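# Seat a crooked brick on the base brick using two arms

## Task

Get the tilted brick fully seated on top of the base brick, open the gripper and move the arm away; it only counts if the brick stays seated with nothing from the robot holding it.

## Robot and tools

Robot: two six-joint arms, left_arm and right_arm, each with a parallel gripper. Both are described in one scene frame: origin at table centre, table surface at z = +0.020 m, +z up. left_arm's base sits at (-0.020, +0.458, +0.039) m and right_arm's at (-0.020, -0.458, +0.039) m, facing each other across the table. The names left and right say nothing about which side of a camera image an arm appears on. The gripper's fingers point along its own +x and close along its y. The reported hand point lies between the finger pads, 3 to 4 cm behind the tips, and its printed position can be off, more so at long reach.

execute_actions takes "actions": a list holding one action, one wait, or nothing. An empty list only returns the current state. An action is {"rows": [...], "steps": n} with n from 1 to 15 (default 15); each control step is 1/30 s. Each row is one step; if there are fewer rows than steps, the last row repeats. A wait is {"steps": n} with n up to 300, counted from the previous result, and reply time counts toward it. Optional "pictures": false leaves out the images. A refused call moves nothing.

Every row has 14 numbers, always for both arms: left_arm's waist, shoulder, elbow, wrist pitch, wrist yaw, wrist roll, opening, then right_arm's same seven. The six joint numbers are absolute target angles in radians, in the same form the Joint positions line prints, not offsets. Ranges per arm: waist -3.054 to 3.054, shoulder 0.000 to 3.142, elbow 0.000 to 2.356, wrist pitch -1.571 to 1.571, wrist yaw -1.571 to 1.571, wrist roll -3.142 to 3.142. A target more than 0.010 rad beyond a range end, and further out than the current angle, gets the call refused. True ends may differ by 0.010 rad; targets beyond them are clipped, and the result may say "joint sent to its limit". Silence about this does not prove the joint can go further.

Opening is a unitless value from -1 to 1: +1 is fully open (0.088 m pad gap). Empty fingers meet at about -0.80, and lower values change nothing. Full close takes at least about 0.5 s. To hold something, command roughly 0.07 below the grip_measured reading; a smaller margin gives a lighter hold. Very thin parts (under 3 mm) get less force. Readings can be off by about 1 mm per gripper, and they read narrower while squeezing.

Motion limits: each step the sent target stays within a fixed lead of the measured angle (0.211 rad for waist, shoulder and elbow; 0.213 for wrist pitch, 0.267 for wrist yaw, 0.228 for wrist roll). If the targets would carry the hand more than 70 mm from where it is now, they are scaled back. Large moves therefore take several calls. Friction can leave joints short of target, especially at long reach, and small turns may not happen at all, so check Joint positions after each move. Between calls, arms keep heading to the last row sent until they settle or a step is HELD.

Results: a state line per arm gives hand position (m), quaternion wxyz and velocities. Joint positions and Joint velocities list each arm's six joints and then the pad gap in metres. grip_measured is the opening on the command scale. grip_effort_n is motor effort in newtons, negative meaning closing; it is not a pad force and it keeps a residual value at rest. Joint torques and External joint torques are noisy estimates that include friction. HELD marks steps whose row, or part of it, was not sent. "joint command not followed" means the clearance check changed or blocked targets. MOTOR HOT warns from 50 °C; at 95 °C an OVER-TEMPERATURE FAULT holds the arm, and if it does not cool the arm may lose power and go limp. A TORQUE FAULT stops the arm for 10 s when a joint load limit is hit. Load limits in N m: waist 17.4, shoulder 21.6, elbow 21.5, wrist pitch 5.67, wrist yaw 5.65, wrist roll 5.3.



Avoid: arms colliding with or pressing hard on each other; knocking anything off the table; dropping or slamming the brick; hard pushes. Expect occasional brief tugs on a held part or nudges to loose objects. Finish by opening the gripper and withdrawing, then verify the brick sits flush on its own before ending the scene.

Each tool is called as name(argument=value, ...) on one line, values as JSON.

## Session

execute_actions(actions=[])

Scene clock: 0.00 s of 3900.00 s.
left_arm: end_effector_position=(-0.2828, +0.2394, +0.3972) grip_measured=+0.989 grip_effort_n=n/a end_effector_quat_wxyz=(-0.057, +0.105, +0.115, -0.986) end_effector_velocity=(+0.000, -0.000, -0.001) end_effector_angular_velocity=(+0.018, -0.015, +0.020) | right_arm: end_effector_position=(-0.0193, -0.1412, +0.3588) grip_measured=+0.992 grip_effort_n=n/a end_effector_quat_wxyz=(+0.708, +0.015, -0.014, +0.706) end_effector_velocity=(+0.001, -0.001, +0.001) end_effector_angular_velocity=(+0.007, +0.007, +0.000)
Joint positions: left_arm=[-0.455  1.357  1.365 -0.575  1.201  0.289  0.087] | right_arm=[-0.002  0.852  0.646  0.248 -0.     0.002  0.088]
Joint velocities: left_arm=[-0.002 -0.007 -0.002 -0.007 -0.022 -0.022 -0.   ] | right_arm=[-0.007 -0.002 -0.002  0.007 -0.007  0.007 -0.   ]
Joint torques (N m, as the arm reports them, + toward a larger angle): no reading
External joint torques (N m, as the arm's controller estimates them; a push from outside toward a larger angle lowers the number): no reading
Heat: left arm: hottest waist 30 °C (+0.0 °C/min); right arm: hottest shoulder 30 °C (+0.0 °C/min).

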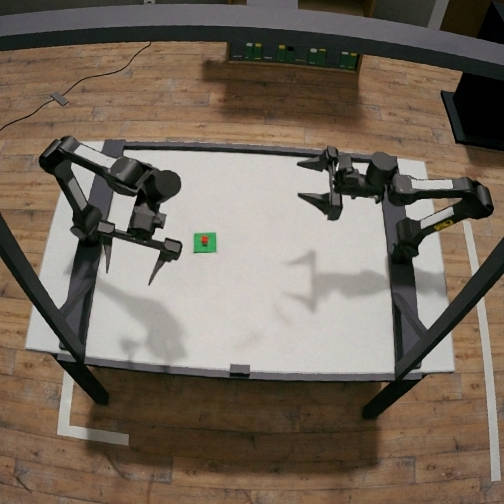

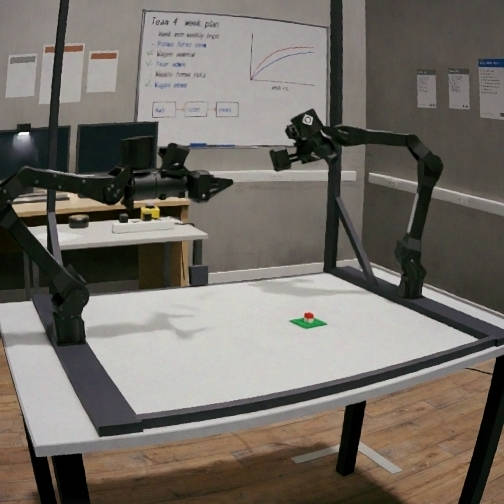

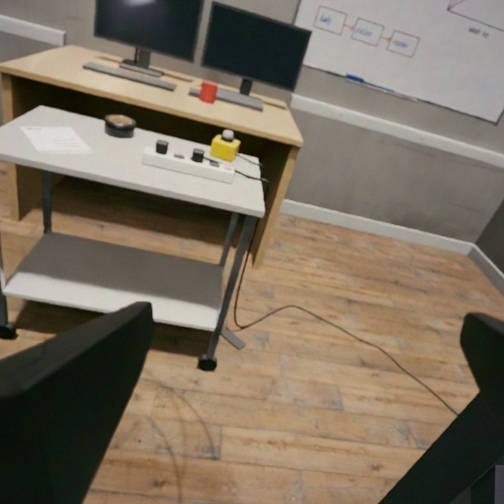

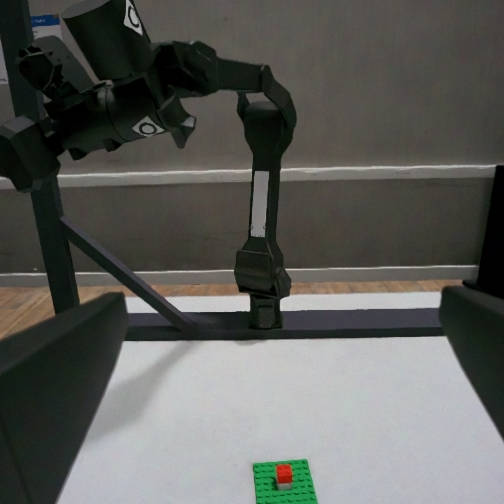

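zoom_image(camera="cam_low", region=[280, 300, 340, 340])

zoom_image(camera="cam_high", region=[185, 225, 225, 260])

zoom_image(camera="cam_right_wrist", region=[245, 450, 325, 504])

Region (280, 300, 340, 340) of cam_low's 504x504 image, scaled by 8.400, with more detail than that image has.

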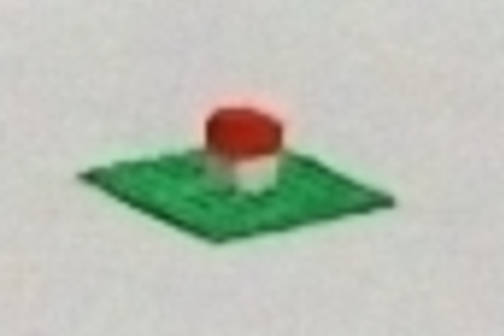

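Region (185, 225, 225, 260) of cam_high's 504x504 image, scaled by 12.600, with more detail than that image has; it fills the top 441 rows of this view, and the rest is white.

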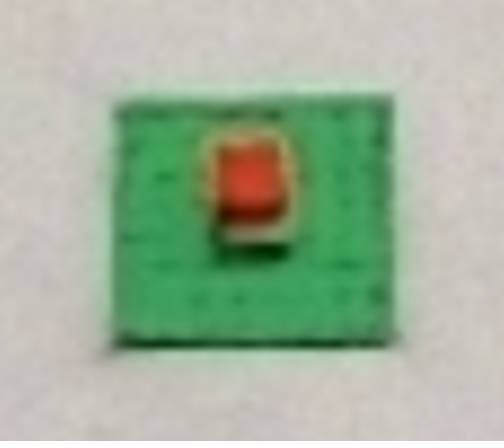

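Region (245, 450, 325, 504) of cam_right_wrist's 504x504 image, scaled by 6.300, with more detail than that image has; it fills the top 340 rows of this view, and the rest is white.

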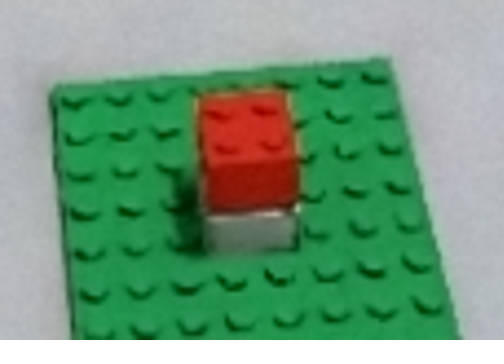

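execute_actions(actions=[{"rows": [[-0.44,1.37,1.366,-0.59,1.17,0.28,1,-0.002,0.852,0.646,0.248,0,0.002,1],[-0.42,1.39,1.368,-0.62,1.11,0.27,1,-0.002,0.852,0.646,0.248,0,0.002,1],[-0.39,1.42,1.372,-0.65,1.04,0.25,1,-0.002,0.852,0.646,0.248,0,0.002,1],[-0.355,1.45,1.375,-0.69,0.96,0.23,1,-0.002,0.852,0.646,0.248,0,0.002,1],[-0.32,1.48,1.379,-0.735,0.88,0.21,1,-0.002,0.852,0.646,0.248,0,0.002,1],[-0.285,1.51,1.382,-0.78,0.80,0.19,1,-0.002,0.852,0.646,0.248,0,0.002,1],[-0.25,1.545,1.386,-0.82,0.71,0.17,1,-0.002,0.852,0.646,0.248,0,0.002,1],[-0.215,1.58,1.39,-0.86,0.62,0.15,1,-0.002,0.852,0.646,0.248,0,0.002,1],[-0.18,1.61,1.393,-0.90,0.54,0.13,1,-0.002,0.852,0.646,0.248,0,0.002,1],[-0.145,1.64,1.397,-0.94,0.46,0.11,1,-0.002,0.852,0.646,0.248,0,0.002,1],[-0.11,1.675,1.40,-0.985,0.37,0.09,1,-0.002,0.852,0.646,0.248,0,0.002,1],[-0.075,1.71,1.404,-1.03,0.29,0.07,1,-0.002,0.852,0.646,0.248,0,0.002,1],[-0.04,1.74,1.408,-1.07,0.20,0.05,1,-0.002,0.852,0.646,0.248,0,0.002,1],[0.0,1.775,1.412,-1.12,0.10,0.03,1,-0.002,0.852,0.646,0.248,0,0.002,1],[0.045,1.817,1.416,-1.170,0,0,1,-0.002,0.852,0.646,0.248,0,0.002,1]], "steps": 15}], pictures=false)

execute_actions(actions=[{"steps": 30}])

Scene clock: 53.50 s of 3900.00 s.
left_arm: end_effector_position=(-0.1621, +0.1167, +0.2266) grip_measured=+0.989 grip_effort_n=1.2 end_effector_quat_wxyz=(+0.300, +0.307, +0.437, -0.790) end_effector_velocity=(+0.427, -0.106, -0.407) end_effector_angular_velocity=(+1.773, -1.120, +1.656) | right_arm: end_effector_position=(-0.0193, -0.1412, +0.3588) grip_measured=+0.992 grip_effort_n=-2.6 end_effector_quat_wxyz=(+0.708, +0.015, -0.014, +0.706) end_effector_velocity=(-0.002, +0.001, -0.007) end_effector_angular_velocity=(-0.027, +0.007, +0.010)
Joint positions: left_arm=[-0.151  1.632  1.376 -0.935  0.635  0.112  0.087] | right_arm=[-0.002  0.852  0.646  0.248 -0.     0.002  0.088]
Joint velocities: left_arm=[ 0.857  0.808  0.046 -0.842 -1.077 -0.535 -0.   ] | right_arm=[ 0.002  0.002 -0.002 -0.022 -0.007  0.007 -0.   ]
Joint torques (N m, as the arm reports them, + toward a larger angle): left_arm=[ 0.46 -4.22  7.44  0.73  0.22 -0.14] | right_arm=[-0.1  -2.05  7.16  1.52 -0.02 -0.03]
External joint torques (N m, as the arm's controller estimates them; a push from outside toward a larger angle lowers the number): left_arm=[ 0.31  2.23  1.56 -0.06 -0.15 -0.17] | right_arm=[-0.11  0.    0.22 -0.18 -0.01 -0.03]
Heat: left arm: hottest elbow 34 °C (+4.5 °C/min); right arm: hottest wrist pitch 36 °C (+6.7 °C/min).
Steps of this call (steps 1 to 90: nothing new was sent; then 50.00 s passed at rest; steps 91 to 105: all 15 steps of this action). Readings (joint positions):
91: left_arm=[-0.454 1.357 1.365 -0.577 1.198 0.289] | right_arm=[-0.002 0.852 0.646 0.248 -0.000 0.002]
92: left_arm=[-0.451 1.359 1.365 -0.586 1.182 0.286] | right_arm=[-0.002 0.852 0.646 0.248 -0.000 0.002]
94: left_arm=[-0.426 1.376 1.368 -0.622 1.106 0.268] | right_arm=[-0.002 0.852 0.646 0.248 -0.000 0.002]
98: left_arm=[-0.336 1.457 1.373 -0.726 0.913 0.218] | right_arm=[-0.002 0.852 0.646 0.248 -0.000 0.002]
105: the state above

Scene clock: 54.50 s of 3900.00 s.
left_arm: end_effector_position=(-0.0063, +0.1280, +0.1398) grip_measured=+0.989 grip_effort_n=0.2 end_effector_quat_wxyz=(+0.508, +0.489, +0.512, -0.490) end_effector_velocity=(+0.000, -0.002, +0.001) end_effector_angular_velocity=(-0.012, -0.008, +0.005) | right_arm: end_effector_position=(-0.0193, -0.1412, +0.3588) grip_measured=+0.992 grip_effort_n=-2.6 end_effector_quat_wxyz=(+0.708, +0.015, -0.014, +0.706) end_effector_velocity=(-0.003, +0.001, -0.000) end_effector_angular_velocity=(+0.002, -0.023, +0.019)
Joint positions: left_arm=[ 0.044  1.806  1.401 -1.168  0.005  0.003  0.087] | right_arm=[-0.002  0.852  0.646  0.248 -0.     0.002  0.088]
Joint velocities: left_arm=[-0.002 -0.002  0.002  0.007 -0.007 -0.007 -0.001] | right_arm=[-0.002  0.002 -0.002  0.007 -0.022 -0.022 -0.   ]
Joint torques (N m, as the arm reports them, + toward a larger angle): left_arm=[ 0.19 -4.64  6.64  0.2  -0.12 -0.17] | right_arm=[ 0.01 -2.24  7.11  1.51 -0.03 -0.02]
External joint torques (N m, as the arm's controller estimates them; a push from outside toward a larger angle lowers the number): left_arm=[ 0.19  2.62  1.08 -0.14 -0.11 -0.17] | right_arm=[ 0.   -0.15  0.11 -0.21 -0.02 -0.03]
Heat: left arm: hottest elbow 34 °C (+4.4 °C/min); right arm: hottest wrist pitch 36 °C (+6.6 °C/min).
Steps of this call (steps 1 to 30: the robot went on to your last target). Readings (joint positions):
1: left_arm=[-0.122 1.659 1.378 -0.966 0.596 0.095] | right_arm=[-0.002 0.852 0.646 0.248 -0.000 0.002]
2: left_arm=[-0.093 1.685 1.381 -1.000 0.551 0.079] | right_arm=[-0.002 0.852 0.646 0.248 -0.000 0.002]
4: left_arm=[-0.039 1.735 1.385 -1.068 0.437 0.049] | right_arm=[-0.002 0.852 0.646 0.248 -0.000 0.002]
8: left_arm=[0.033 1.797 1.388 -1.142 0.162 0.015] | right_arm=[-0.002 0.852 0.646 0.248 -0.000 0.002]
30: the state above

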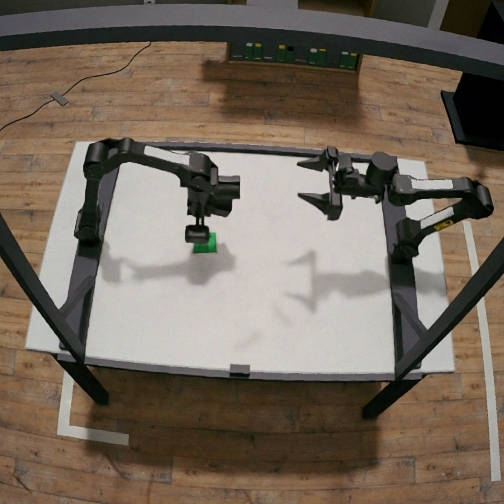

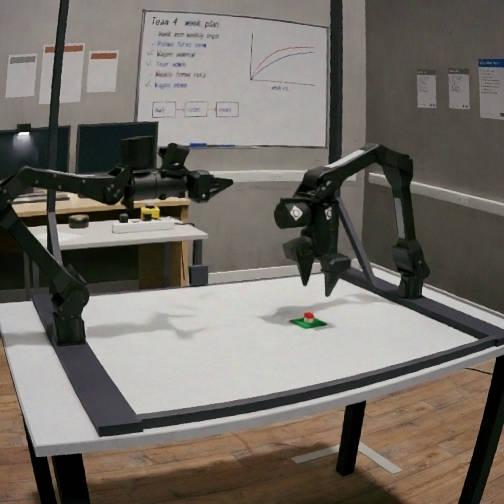

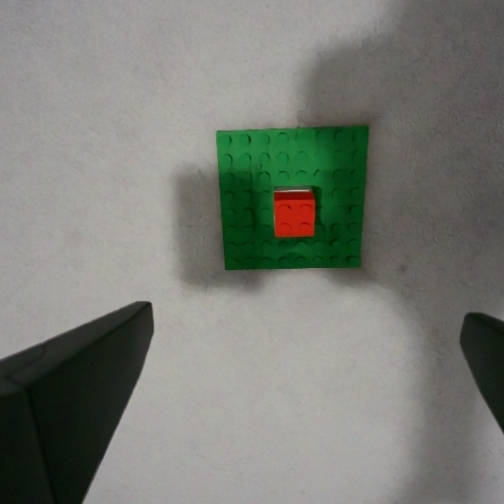

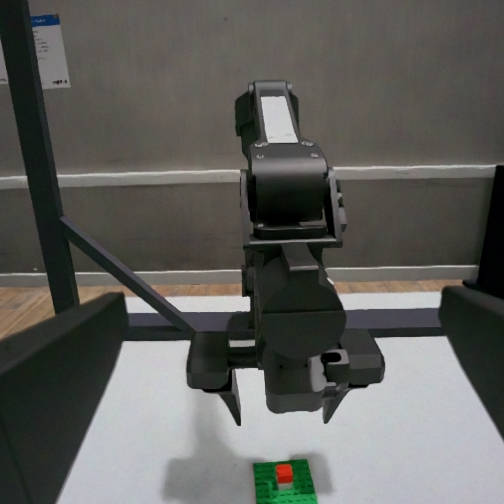

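zoom_image(camera="cam_left_wrist", region=[244, 165, 344, 265])

Region (244, 165, 344, 265) of cam_left_wrist's 504x504 image, scaled by 5.040, with more detail than that image has.

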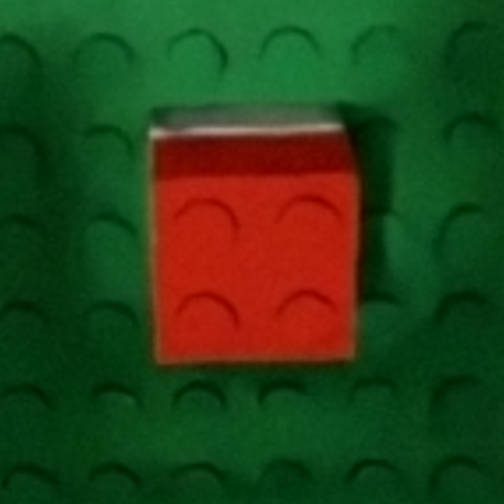

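execute_actions(actions=[{"rows": [[0.045,1.820,1.410,-1.165,0,0,0.9,-0.002,0.852,0.646,0.248,0,0.002,1],[0.045,1.824,1.405,-1.155,0,0,0.75,-0.002,0.852,0.646,0.248,0,0.002,1],[0.045,1.829,1.399,-1.144,0,0,0.6,-0.002,0.852,0.646,0.248,0,0.002,1],[0.045,1.835,1.392,-1.132,0,0,0.45,-0.002,0.852,0.646,0.248,0,0.002,1],[0.045,1.841,1.385,-1.119,0,0,0.3,-0.002,0.852,0.646,0.248,0,0.002,1],[0.045,1.847,1.378,-1.106,0,0,0.15,-0.002,0.852,0.646,0.248,0,0.002,1],[0.045,1.853,1.371,-1.093,0,0,0,-0.002,0.852,0.646,0.248,0,0.002,1],[0.045,1.859,1.364,-1.080,0,0,-0.15,-0.002,0.852,0.646,0.248,0,0.002,1],[0.045,1.865,1.357,-1.067,0,0,-0.3,-0.002,0.852,0.646,0.248,0,0.002,1],[0.045,1.871,1.350,-1.054,0,0,-0.45,-0.002,0.852,0.646,0.248,0,0.002,1],[0.045,1.877,1.343,-1.042,0,0,-0.6,-0.002,0.852,0.646,0.248,0,0.002,1],[0.045,1.883,1.336,-1.030,0,0,-0.7,-0.002,0.852,0.646,0.248,0,0.002,1],[0.045,1.888,1.330,-1.020,0,0,-0.78,-0.002,0.852,0.646,0.248,0,0.002,1],[0.045,1.892,1.325,-1.012,0,0,-0.82,-0.002,0.852,0.646,0.248,0,0.002,1],[0.045,1.895,1.322,-1.007,0,0,-0.84,-0.002,0.852,0.646,0.248,0,0.002,1]], "steps": 15}], pictures=false)

execute_actions(actions=[{"steps": 20}])

Scene clock: 78.27 s of 3900.00 s.
left_arm: end_effector_position=(-0.0057, +0.1142, +0.1060) grip_measured=-0.559 grip_effort_n=-7.2 end_effector_quat_wxyz=(+0.512, +0.485, +0.508, -0.494) end_effector_velocity=(-0.000, +0.011, -0.093) end_effector_angular_velocity=(+0.120, -0.002, +0.005) | right_arm: end_effector_position=(-0.0193, -0.1412, +0.3588) grip_measured=+0.992 grip_effort_n=-2.6 end_effector_quat_wxyz=(+0.708, +0.015, -0.014, +0.706) end_effector_velocity=(-0.000, -0.000, -0.002) end_effector_angular_velocity=(-0.007, +0.007, +0.005)
Joint positions: left_arm=[ 0.044  1.872  1.349 -1.034  0.005  0.003  0.012] | right_arm=[-0.002  0.852  0.646  0.248 -0.     0.002  0.088]
Joint velocities: left_arm=[-0.002  0.154 -0.178  0.212 -0.007 -0.007 -0.173] | right_arm=[-0.002 -0.002 -0.002 -0.007 -0.007  0.007  0.   ]
Joint torques (N m, as the arm reports them, + toward a larger angle): left_arm=[ 0.18 -5.15  4.05  0.48 -0.12 -0.15] | right_arm=[ 0.   -2.07  7.12  1.51  0.02 -0.02]
External joint torques (N m, as the arm's controller estimates them; a push from outside toward a larger angle lowers the number): left_arm=[ 0.18  2.87 -1.55  0.13 -0.11 -0.15] | right_arm=[ 0.    0.05  0.1  -0.22  0.02 -0.03]
Heat: left arm: hottest elbow 36 °C (+4.0 °C/min); right arm: hottest wrist pitch 38 °C (+5.1 °C/min).
Steps of this call (steps 1 to 15: the robot went on to your last target; steps 16 to 90: nothing new was sent; then 20.27 s passed at rest; steps 91 to 105: all 15 steps of this action). Readings (joint positions):
91: left_arm=[0.044 1.806 1.401 -1.168 0.005 0.003] | right_arm=[-0.002 0.852 0.646 0.248 -0.000 0.002]
92: left_arm=[0.044 1.807 1.401 -1.168 0.005 0.003] | right_arm=[-0.002 0.852 0.646 0.248 -0.000 0.002]
94: left_arm=[0.044 1.812 1.401 -1.156 0.005 0.003] | right_arm=[-0.002 0.852 0.646 0.248 -0.000 0.002]
98: left_arm=[0.044 1.831 1.395 -1.112 0.005 0.003] | right_arm=[-0.002 0.852 0.646 0.248 -0.000 0.002]
105: the state above

Scene clock: 78.93 s of 3900.00 s.
left_arm: end_effector_position=(-0.0057, +0.1133, +0.0988) grip_measured=-0.809 grip_effort_n=-83.5 end_effector_quat_wxyz=(+0.512, +0.485, +0.508, -0.494) end_effector_velocity=(-0.004, +0.001, +0.001) end_effector_angular_velocity=(+0.002, +0.008, +0.015) | right_arm: end_effector_position=(-0.0193, -0.1412, +0.3588) grip_measured=+0.992 grip_effort_n=-2.6 end_effector_quat_wxyz=(+0.708, +0.015, -0.014, +0.706) end_effector_velocity=(-0.003, -0.000, -0.005) end_effector_angular_velocity=(-0.022, +0.006, +0.020)
Joint positions: left_arm=[ 0.044  1.884  1.335 -1.009  0.005  0.003  0.   ] | right_arm=[-0.002  0.852  0.646  0.248 -0.     0.002  0.088]
Joint velocities: left_arm=[-0.007 -0.002  0.002 -0.007  0.007 -0.022  0.   ] | right_arm=[-0.002 -0.002 -0.002 -0.022 -0.022  0.007 -0.   ]
Joint torques (N m, as the arm reports them, + toward a larger angle): left_arm=[ 0.19 -5.01  3.84  0.49 -0.12 -0.16] | right_arm=[ 0.03 -2.14  7.12  1.5  -0.02  0.  ]
External joint torques (N m, as the arm's controller estimates them; a push from outside toward a larger angle lowers the number): left_arm=[ 0.28  2.66 -1.54  0.15 -0.12 -0.16] | right_arm=[ 0.03 -0.08  0.2  -0.19 -0.01 -0.01]
Heat: left arm: hottest elbow 36 °C (+4.0 °C/min); right arm: hottest wrist pitch 38 °C (+5.0 °C/min).
Steps of this call (steps 1 to 20: the robot went on to your last target). Readings (joint positions):
1: left_arm=[0.044 1.877 1.344 -1.027 0.005 0.003] | right_arm=[-0.002 0.852 0.646 0.248 -0.000 0.002]
2: left_arm=[0.044 1.880 1.341 -1.022 0.005 0.003] | right_arm=[-0.002 0.852 0.646 0.248 -0.000 0.002]
4: left_arm=[0.044 1.884 1.336 -1.016 0.005 0.003] | right_arm=[-0.002 0.852 0.646 0.248 -0.000 0.002]
8: left_arm=[0.044 1.884 1.335 -1.010 0.005 0.003] | right_arm=[-0.002 0.852 0.646 0.248 -0.000 0.002]
20: the state above

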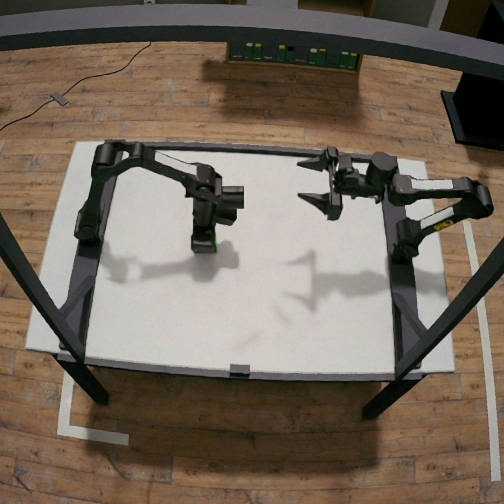

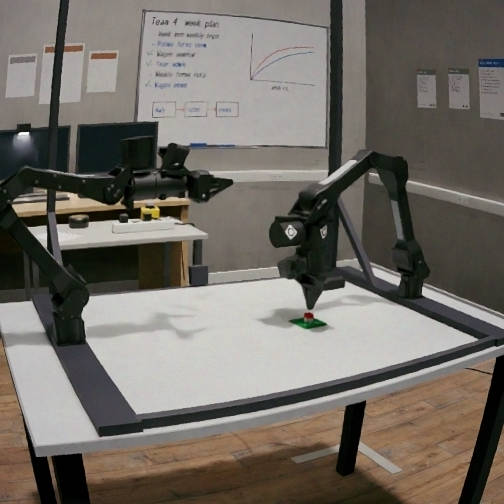

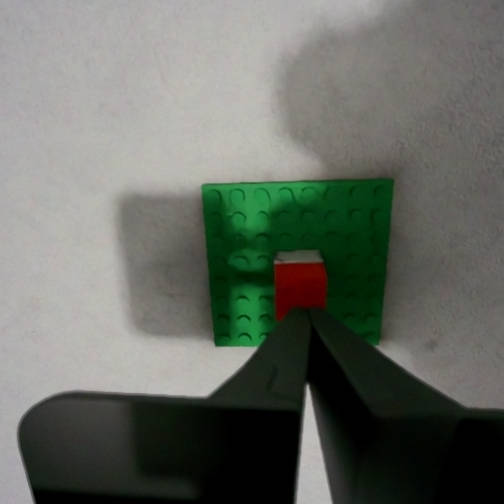

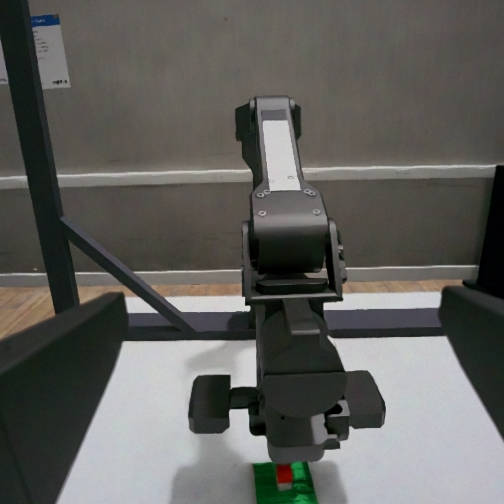

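zoom_image(camera="cam_left_wrist", region=[250, 240, 360, 350])

zoom_image(camera="cam_low", region=[280, 285, 340, 335])

zoom_image(camera="cam_right_wrist", region=[245, 440, 325, 504])

Region (250, 240, 360, 350) of cam_left_wrist's 504x504 image, scaled by 4.582, with more detail than that image has.

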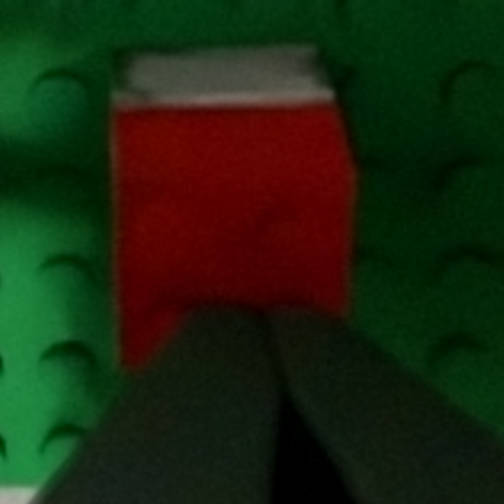

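Region (280, 285, 340, 335) of cam_low's 504x504 image, scaled by 8.400, with more detail than that image has.

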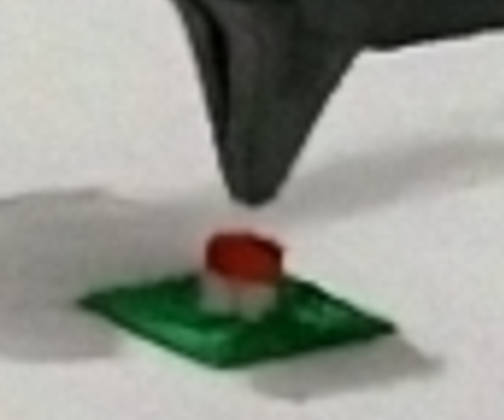

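Region (245, 440, 325, 504) of cam_right_wrist's 504x504 image, scaled by 6.300, with more detail than that image has; it fills the top 403 rows of this view, and the rest is white.

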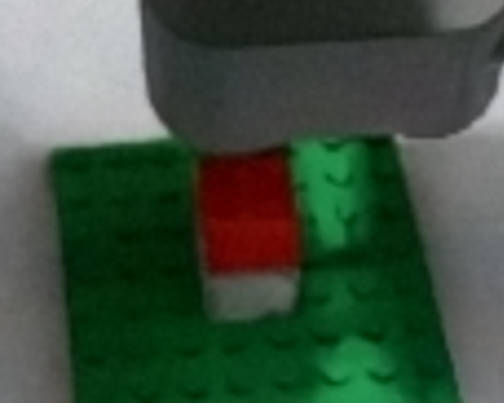

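execute_actions(actions=[{"rows": [[0.045,1.897,1.321,-1.004,0,0,-0.73,-0.002,0.852,0.646,0.248,0,0.002,1],[0.045,1.899,1.320,-1.001,0,0,-0.73,-0.002,0.852,0.646,0.248,0,0.002,1],[0.045,1.901,1.319,-0.998,0,0,-0.73,-0.002,0.852,0.646,0.248,0,0.002,1],[0.045,1.903,1.318,-0.995,0,0,-0.73,-0.002,0.852,0.646,0.248,0,0.002,1],[0.045,1.905,1.317,-0.992,0,0,-0.73,-0.002,0.852,0.646,0.248,0,0.002,1],[0.045,1.907,1.316,-0.989,0,0,-0.73,-0.002,0.852,0.646,0.248,0,0.002,1],[0.045,1.909,1.315,-0.986,0,0,-0.73,-0.002,0.852,0.646,0.248,0,0.002,1],[0.045,1.911,1.314,-0.983,0,0,-0.73,-0.002,0.852,0.646,0.248,0,0.002,1],[0.045,1.913,1.313,-0.980,0,0,-0.73,-0.002,0.852,0.646,0.248,0,0.002,1]], "steps": 15}])

Scene clock: 108.93 s of 3900.00 s.
left_arm: end_effector_position=(-0.0056, +0.1113, +0.0910) grip_measured=-0.733 grip_effort_n=16.0 end_effector_quat_wxyz=(+0.512, +0.486, +0.508, -0.494) end_effector_velocity=(+0.000, -0.001, +0.000) end_effector_angular_velocity=(-0.007, -0.008, -0.010) | right_arm: end_effector_position=(-0.0193, -0.1412, +0.3588) grip_measured=+0.992 grip_effort_n=-2.6 end_effector_quat_wxyz=(+0.708, +0.015, -0.014, +0.706) end_effector_velocity=(-0.004, -0.000, -0.005) end_effector_angular_velocity=(-0.022, -0.008, +0.024)
Joint positions: left_arm=[ 0.044  1.902  1.326 -0.983  0.005  0.003  0.003] | right_arm=[-0.002  0.852  0.646  0.248 -0.     0.002  0.088]
Joint velocities: left_arm=[-0.002 -0.002 -0.002  0.007 -0.007  0.007  0.   ] | right_arm=[ 0.002 -0.002 -0.002 -0.022 -0.022 -0.007  0.   ]
Joint torques (N m, as the arm reports them, + toward a larger angle): left_arm=[ 0.17 -4.99  3.79  0.47 -0.13 -0.17] | right_arm=[-0.09 -2.22  7.19  1.48  0.   -0.03]
External joint torques (N m, as the arm's controller estimates them; a push from outside toward a larger angle lowers the number): left_arm=[ 0.19  2.76 -1.53  0.14 -0.12 -0.17] | right_arm=[-0.14 -0.11  0.21 -0.23  0.01 -0.04]
Heat: left arm: hottest elbow 34 °C (+0.0 °C/min); right arm: hottest wrist pitch 39 °C (+3.0 °C/min).
Steps of this call (steps 1 to 15: the robot went on to your last target; steps 16 to 90: nothing new was sent; then 26.50 s passed at rest; steps 91 to 105: all 15 steps of this action). Readings (joint positions):
91: left_arm=[0.044 1.885 1.335 -1.008 0.005 0.003] | right_arm=[-0.002 0.852 0.646 0.248 -0.000 0.002]
92: left_arm=[0.044 1.885 1.334 -1.007 0.005 0.003] | right_arm=[-0.002 0.852 0.646 0.248 -0.000 0.002]
94: left_arm=[0.044 1.886 1.334 -1.003 0.005 0.003] | right_arm=[-0.002 0.852 0.646 0.248 -0.000 0.002]
98: left_arm=[0.044 1.894 1.330 -0.993 0.005 0.003] | right_arm=[-0.002 0.852 0.646 0.248 -0.000 0.002]
105: the state above

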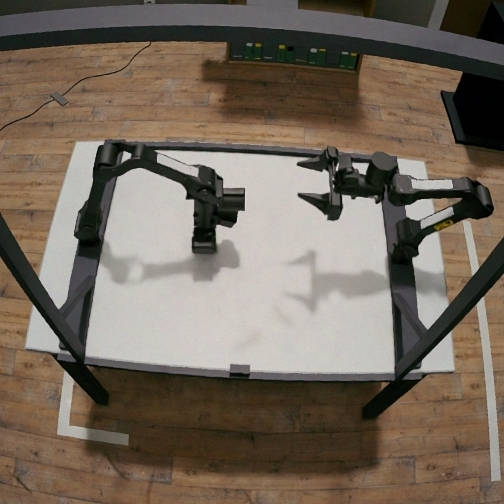

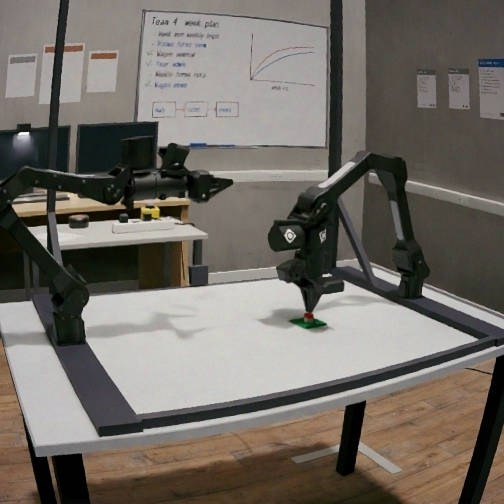

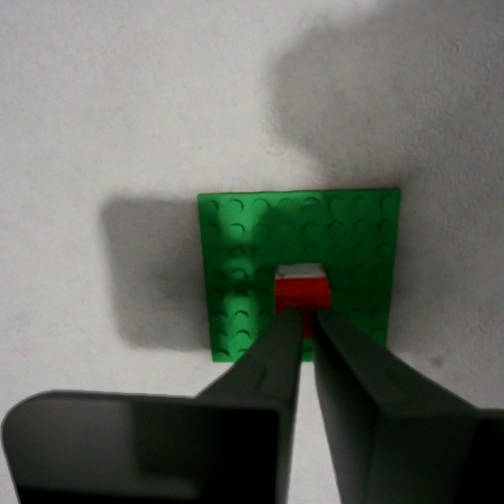

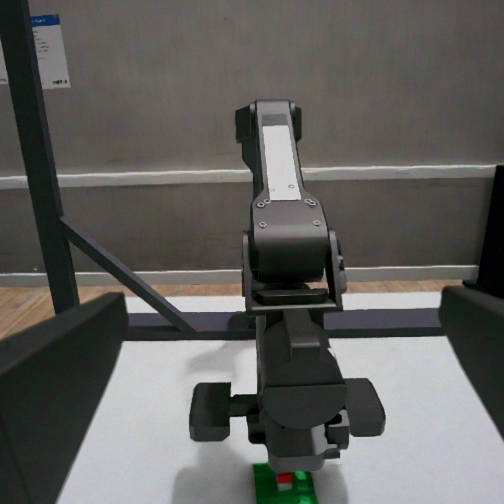

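zoom_image(camera="cam_left_wrist", region=[250, 250, 360, 360])

zoom_image(camera="cam_low", region=[285, 292, 333, 332])

Region (250, 250, 360, 360) of cam_left_wrist's 504x504 image, scaled by 4.582, with more detail than that image has.

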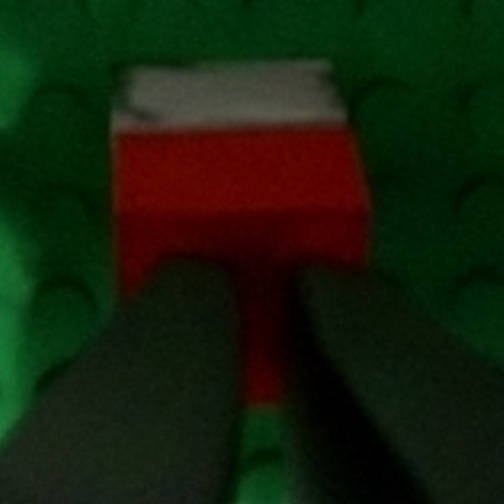

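Region (285, 292, 333, 332) of cam_low's 504x504 image, scaled by 10.500, with more detail than that image has.

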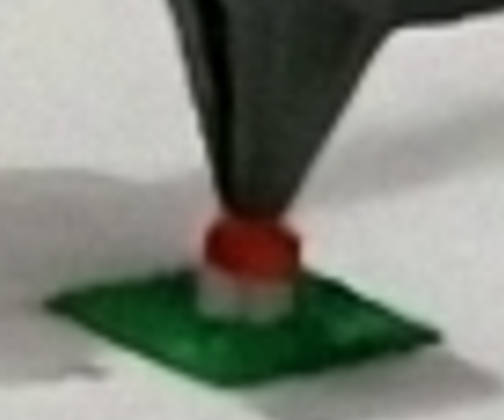

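execute_actions(actions=[{"rows": [[0.046,1.913,1.313,-0.980,0,-0.015,-0.73,-0.002,0.852,0.646,0.248,0,0.002,1],[0.047,1.913,1.313,-0.980,0,-0.03,-0.73,-0.002,0.852,0.646,0.248,0,0.002,1],[0.048,1.913,1.313,-0.980,0,-0.045,-0.73,-0.002,0.852,0.646,0.248,0,0.002,1],[0.048,1.9134,1.312,-0.9787,0,-0.048,-0.73,-0.002,0.852,0.646,0.248,0,0.002,1],[0.048,1.9138,1.311,-0.9774,0,-0.048,-0.73,-0.002,0.852,0.646,0.248,0,0.002,1],[0.048,1.9142,1.310,-0.9761,0,-0.048,-0.73,-0.002,0.852,0.646,0.248,0,0.002,1],[0.048,1.9146,1.309,-0.9748,0,-0.048,-0.73,-0.002,0.852,0.646,0.248,0,0.002,1],[0.048,1.915,1.308,-0.9735,0,-0.048,-0.73,-0.002,0.852,0.646,0.248,0,0.002,1],[0.048,1.9155,1.307,-0.9722,0,-0.048,-0.73,-0.002,0.852,0.646,0.248,0,0.002,1],[0.048,1.916,1.306,-0.9709,0,-0.048,-0.73,-0.002,0.852,0.646,0.248,0,0.002,1],[0.048,1.9165,1.305,-0.969,0,-0.048,-0.73,-0.002,0.852,0.646,0.248,0,0.002,1],[0.048,1.917,1.304,-0.967,0,-0.048,-0.73,-0.002,0.852,0.646,0.248,0,0.002,1]], "steps": 15}], pictures=false)

execute_actions(actions=[{"steps": 10}])

Scene clock: 131.13 s of 3900.00 s.
left_arm: end_effector_position=(-0.0051, +0.1107, +0.0892) grip_measured=-0.732 grip_effort_n=15.6 end_effector_quat_wxyz=(+0.525, +0.472, +0.519, -0.482) end_effector_velocity=(-0.001, +0.000, -0.001) end_effector_angular_velocity=(-0.002, -0.007, +0.015) | right_arm: end_effector_position=(-0.0193, -0.1412, +0.3588) grip_measured=+0.992 grip_effort_n=-2.6 end_effector_quat_wxyz=(+0.708, +0.015, -0.014, +0.706) end_effector_velocity=(-0.000, -0.002, +0.003) end_effector_angular_velocity=(+0.012, -0.022, +0.004)
Joint positions: left_arm=[ 0.045  1.903  1.32  -0.971  0.005 -0.044  0.003] | right_arm=[-0.002  0.852  0.646  0.248 -0.     0.002  0.088]
Joint velocities: left_arm=[-0.007 -0.002 -0.007  0.007 -0.007 -0.022 -0.   ] | right_arm=[-0.002 -0.007 -0.002  0.007 -0.007 -0.022 -0.   ]
Joint torques (N m, as the arm reports them, + toward a larger angle): left_arm=[ 0.37 -4.72  3.55  0.55 -0.12 -0.18] | right_arm=[-0.09 -2.13  7.21  1.53  0.    0.  ]
External joint torques (N m, as the arm's controller estimates them; a push from outside toward a larger angle lowers the number): left_arm=[ 0.41  3.01 -1.78  0.18 -0.12 -0.18] | right_arm=[-0.08  0.02  0.17 -0.21  0.   -0.01]
Heat: left arm: hottest elbow 34 °C (-2.0 °C/min); right arm: hottest wrist pitch 40 °C (+2.0 °C/min).
Steps of this call (steps 1 to 15: the robot went on to your last target; steps 16 to 90: nothing new was sent; then 18.70 s passed at rest; steps 91 to 105: all 15 steps of this action). Readings (joint positions):
91: left_arm=[0.044 1.902 1.326 -0.982 0.005 -0.000] | right_arm=[-0.002 0.852 0.646 0.248 -0.000 0.002]
92: left_arm=[0.044 1.902 1.326 -0.982 0.005 -0.007] | right_arm=[-0.002 0.852 0.646 0.248 -0.000 0.002]
94: left_arm=[0.044 1.902 1.325 -0.982 0.005 -0.024] | right_arm=[-0.002 0.852 0.646 0.248 -0.000 0.002]
98: left_arm=[0.045 1.902 1.323 -0.978 0.005 -0.039] | right_arm=[-0.002 0.852 0.646 0.248 -0.000 0.002]
105: the state above

Scene clock: 131.47 s of 3900.00 s.
left_arm: end_effector_position=(-0.0051, +0.1105, +0.0891) grip_measured=-0.732 grip_effort_n=15.6 end_effector_quat_wxyz=(+0.525, +0.472, +0.519, -0.483) end_effector_velocity=(-0.004, +0.000, +0.003) end_effector_angular_velocity=(-0.003, +0.008, +0.015) | right_arm: end_effector_position=(-0.0193, -0.1412, +0.3588) grip_measured=+0.992 grip_effort_n=-2.6 end_effector_quat_wxyz=(+0.708, +0.015, -0.014, +0.706) end_effector_velocity=(-0.003, -0.000, -0.002) end_effector_angular_velocity=(-0.007, +0.006, +0.020)
Joint positions: left_arm=[ 0.045  1.903  1.319 -0.97   0.005 -0.045  0.003] | right_arm=[-0.002  0.852  0.646  0.248 -0.     0.002  0.088]
Joint velocities: left_arm=[-0.007 -0.007  0.002 -0.007  0.007 -0.022 -0.   ] | right_arm=[-0.002 -0.002 -0.002 -0.007 -0.022  0.007  0.   ]
Joint torques (N m, as the arm reports them, + toward a larger angle): left_arm=[ 0.38 -4.69  3.54  0.58 -0.12 -0.17] | right_arm=[ 0.06 -2.14  7.15  1.51  0.01 -0.03]
External joint torques (N m, as the arm's controller estimates them; a push from outside toward a larger angle lowers the number): left_arm=[ 0.44  3.09 -1.84  0.21 -0.13 -0.17] | right_arm=[ 0.03 -0.05  0.14 -0.21  0.02 -0.03]
Heat: left arm: hottest elbow 34 °C (-2.0 °C/min); right arm: hottest wrist pitch 40 °C (+2.0 °C/min).
Steps of this call (steps 1 to 10: the robot went on to your last target). Readings (joint positions):
1: left_arm=[0.045 1.903 1.320 -0.971 0.005 -0.044] | right_arm=[-0.002 0.852 0.646 0.248 -0.000 0.002]
2: left_arm=[0.045 1.903 1.320 -0.970 0.005 -0.044] | right_arm=[-0.002 0.852 0.646 0.248 -0.000 0.002]
4: left_arm=[0.045 1.903 1.319 -0.970 0.005 -0.045] | right_arm=[-0.002 0.852 0.646 0.248 -0.000 0.002]
8: left_arm=[0.045 1.903 1.319 -0.970 0.005 -0.045] | right_arm=[-0.002 0.852 0.646 0.248 -0.000 0.002]
10: the state above

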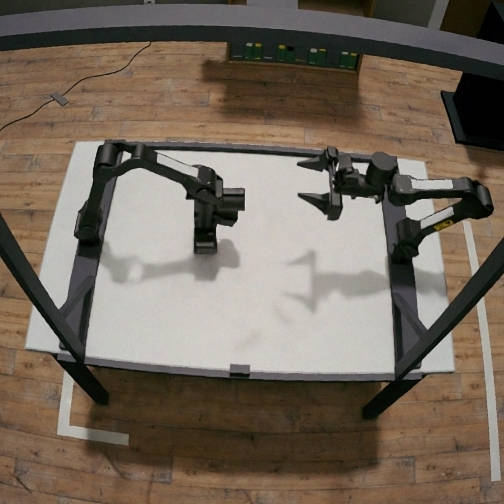

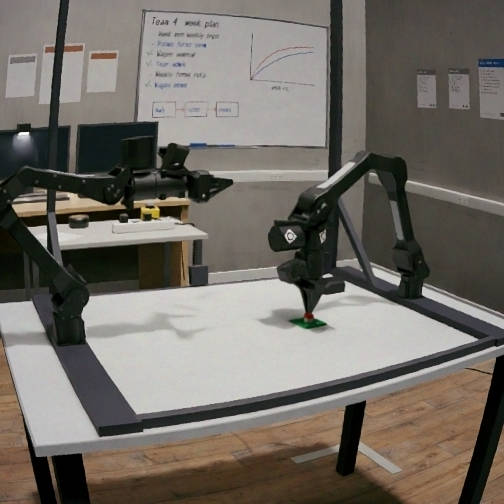

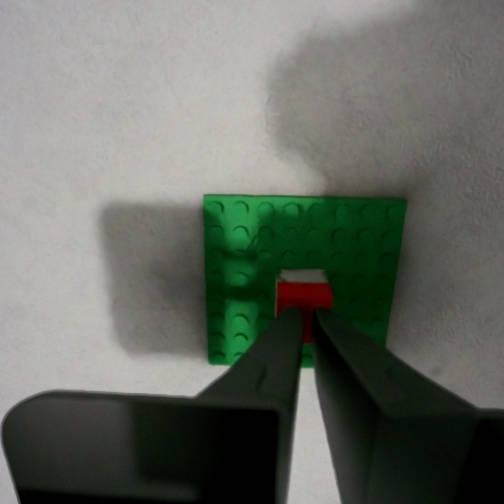

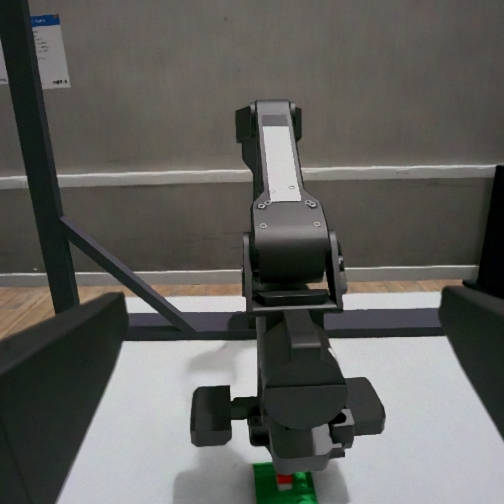

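zoom_image(camera="cam_left_wrist", region=[250, 250, 360, 360])

Region (250, 250, 360, 360) of cam_left_wrist's 504x504 image, scaled by 4.582, with more detail than that image has.

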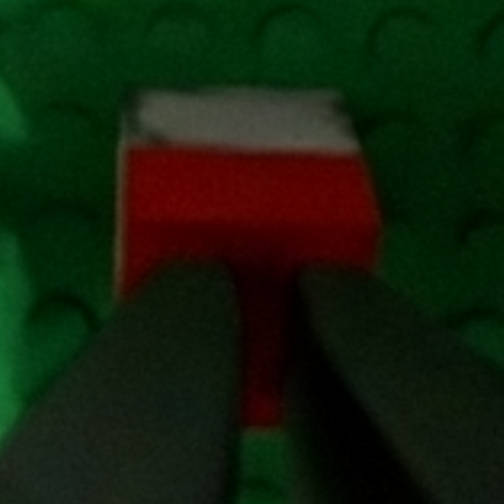

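execute_actions(actions=[{"rows": [[0.048,1.9195,1.302,-0.967,0,-0.048,-0.73,-0.002,0.852,0.646,0.248,0,0.002,1],[0.048,1.922,1.300,-0.967,0,-0.048,-0.73,-0.002,0.852,0.646,0.248,0,0.002,1],[0.048,1.9245,1.298,-0.967,0,-0.048,-0.73,-0.002,0.852,0.646,0.248,0,0.002,1],[0.048,1.927,1.296,-0.967,0,-0.048,-0.73,-0.002,0.852,0.646,0.248,0,0.002,1],[0.048,1.9295,1.294,-0.967,0,-0.048,-0.73,-0.002,0.852,0.646,0.248,0,0.002,1],[0.048,1.932,1.292,-0.967,0,-0.048,-0.73,-0.002,0.852,0.646,0.248,0,0.002,1],[0.048,1.9345,1.290,-0.967,0,-0.048,-0.73,-0.002,0.852,0.646,0.248,0,0.002,1],[0.048,1.937,1.288,-0.967,0,-0.048,-0.73,-0.002,0.852,0.646,0.248,0,0.002,1],[0.048,1.9395,1.286,-0.967,0,-0.048,-0.73,-0.002,0.852,0.646,0.248,0,0.002,1],[0.048,1.942,1.284,-0.967,0,-0.048,-0.73,-0.002,0.852,0.646,0.248,0,0.002,1],[0.048,1.9445,1.282,-0.967,0,-0.048,-0.73,-0.002,0.852,0.646,0.248,0,0.002,1],[0.048,1.947,1.280,-0.967,0,-0.048,-0.73,-0.002,0.852,0.646,0.248,0,0.002,1],[0.048,1.9495,1.278,-0.967,0,-0.048,-0.73,-0.002,0.852,0.646,0.248,0,0.002,1],[0.048,1.952,1.276,-0.967,0,-0.048,-0.73,-0.002,0.852,0.646,0.248,0,0.002,1]], "steps": 15}], pictures=false)

execute_actions(actions=[{"steps": 10}])

zoom_image(camera="cam_left_wrist", region=[250, 250, 360, 360])

Scene clock: 147.73 s of 3900.00 s.
left_arm: end_effector_position=(-0.0050, +0.1116, +0.0846) grip_measured=-0.732 grip_effort_n=14.7 end_effector_quat_wxyz=(+0.523, +0.474, +0.521, -0.480) end_effector_velocity=(+0.002, +0.006, -0.005) end_effector_angular_velocity=(+0.028, -0.021, +0.005) | right_arm: end_effector_position=(-0.0193, -0.1412, +0.3588) grip_measured=+0.992 grip_effort_n=-2.6 end_effector_quat_wxyz=(+0.708, +0.015, -0.014, +0.706) end_effector_velocity=(-0.003, -0.002, +0.000) end_effector_angular_velocity=(+0.007, -0.008, +0.019)
Joint positions: left_arm=[ 0.045  1.912  1.314 -0.965  0.004 -0.045  0.003] | right_arm=[-0.002  0.852  0.646  0.248 -0.     0.002  0.088]
Joint velocities: left_arm=[-0.002  0.007 -0.012 -0.007 -0.022 -0.007 -0.   ] | right_arm=[-0.002 -0.007 -0.007  0.007 -0.022 -0.007 -0.   ]
Joint torques (N m, as the arm reports them, + toward a larger angle): left_arm=[ 0.35 -2.46  1.58  0.2  -0.12 -0.17] | right_arm=[ 0.04 -2.24  7.17  1.51  0.   -0.02]
External joint torques (N m, as the arm's controller estimates them; a push from outside toward a larger angle lowers the number): left_arm=[ 0.34  5.32 -3.73 -0.14 -0.11 -0.17] | right_arm=[ 0.03 -0.11  0.16 -0.22  0.   -0.03]
Heat: left arm: hottest shoulder 33 °C (-2.0 °C/min); right arm: hottest wrist pitch 40 °C (+2.0 °C/min).
Steps of this call (steps 1 to 15: the robot went on to your last target; steps 16 to 90: nothing new was sent; then 12.77 s passed at rest; steps 91 to 105: all 15 steps of this action). Readings (joint positions):
91: left_arm=[0.045 1.903 1.319 -0.970 0.005 -0.045] | right_arm=[-0.002 0.852 0.646 0.248 -0.000 0.002]
92: left_arm=[0.045 1.903 1.318 -0.969 0.005 -0.045] | right_arm=[-0.002 0.852 0.646 0.248 -0.000 0.002]
94: left_arm=[0.045 1.904 1.317 -0.968 0.004 -0.045] | right_arm=[-0.002 0.852 0.646 0.248 -0.000 0.002]
98: left_arm=[0.045 1.908 1.316 -0.966 0.004 -0.045] | right_arm=[-0.002 0.852 0.646 0.248 -0.000 0.002]
105: the state above

Scene clock: 148.07 s of 3900.00 s.
left_arm: end_effector_position=(-0.0050, +0.1118, +0.0843) grip_measured=-0.732 grip_effort_n=14.2 end_effector_quat_wxyz=(+0.522, +0.474, +0.522, -0.480) end_effector_velocity=(+0.004, +0.006, +0.000) end_effector_angular_velocity=(+0.023, -0.021, +0.025) | right_arm: end_effector_position=(-0.0193, -0.1412, +0.3588) grip_measured=+0.992 grip_effort_n=-2.6 end_effector_quat_wxyz=(+0.708, +0.015, -0.014, +0.706) end_effector_velocity=(+0.002, -0.000, -0.002) end_effector_angular_velocity=(-0.007, -0.007, -0.010)
Joint positions: left_arm=[ 0.045  1.913  1.313 -0.965  0.004 -0.045  0.003] | right_arm=[-0.002  0.852  0.646  0.248 -0.     0.002  0.088]
Joint velocities: left_arm=[ 0.002 -0.002 -0.002 -0.022 -0.022 -0.022 -0.   ] | right_arm=[-0.002 -0.002 -0.002 -0.007  0.007 -0.007 -0.   ]
Joint torques (N m, as the arm reports them, + toward a larger angle): left_arm=[ 0.34 -2.24  1.43  0.19 -0.13 -0.17] | right_arm=[ 0.01 -2.1   7.07  1.49 -0.02  0.02]
External joint torques (N m, as the arm's controller estimates them; a push from outside toward a larger angle lowers the number): left_arm=[ 0.29  5.54 -3.85 -0.13 -0.11 -0.17] | right_arm=[ 0.02 -0.01  0.07 -0.23 -0.02  0.01]
Heat: left arm: hottest shoulder 33 °C (-2.0 °C/min); right arm: hottest wrist pitch 40 °C (+2.0 °C/min).
Steps of this call (steps 1 to 10: the robot went on to your last target). Readings (joint positions):
1: left_arm=[0.045 1.913 1.313 -0.965 0.004 -0.045] | right_arm=[-0.002 0.852 0.646 0.248 -0.000 0.002]
2: left_arm=[0.045 1.913 1.313 -0.965 0.004 -0.045] | right_arm=[-0.002 0.852 0.646 0.248 -0.000 0.002]
4: left_arm=[0.045 1.913 1.313 -0.965 0.004 -0.045] | right_arm=[-0.002 0.852 0.646 0.248 -0.000 0.002]
8: left_arm=[0.045 1.913 1.313 -0.965 0.004 -0.045] | right_arm=[-0.002 0.852 0.646 0.248 -0.000 0.002]
10: the state above

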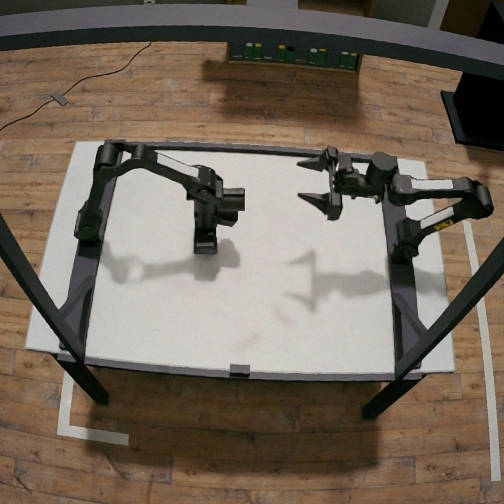

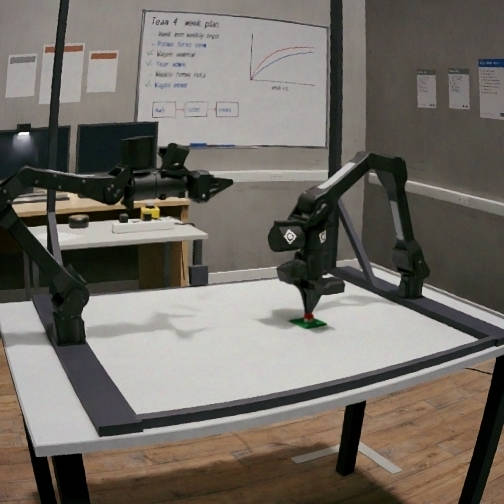

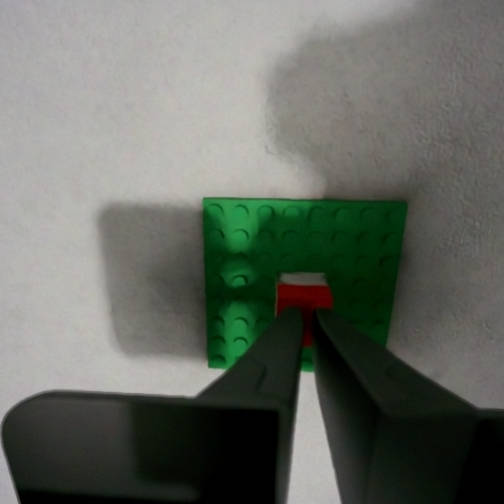

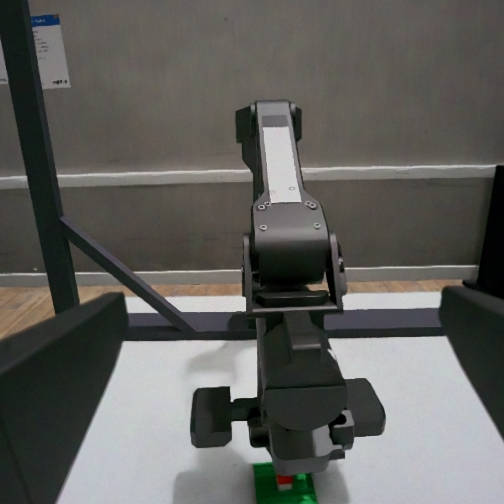

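Region (250, 250, 360, 360) of cam_left_wrist's 504x504 image, scaled by 4.582, with more detail than that image has.

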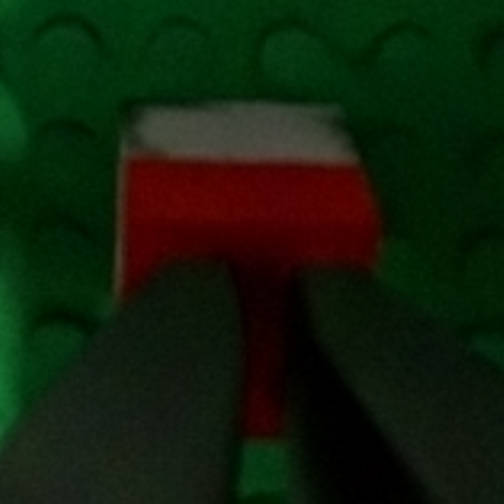

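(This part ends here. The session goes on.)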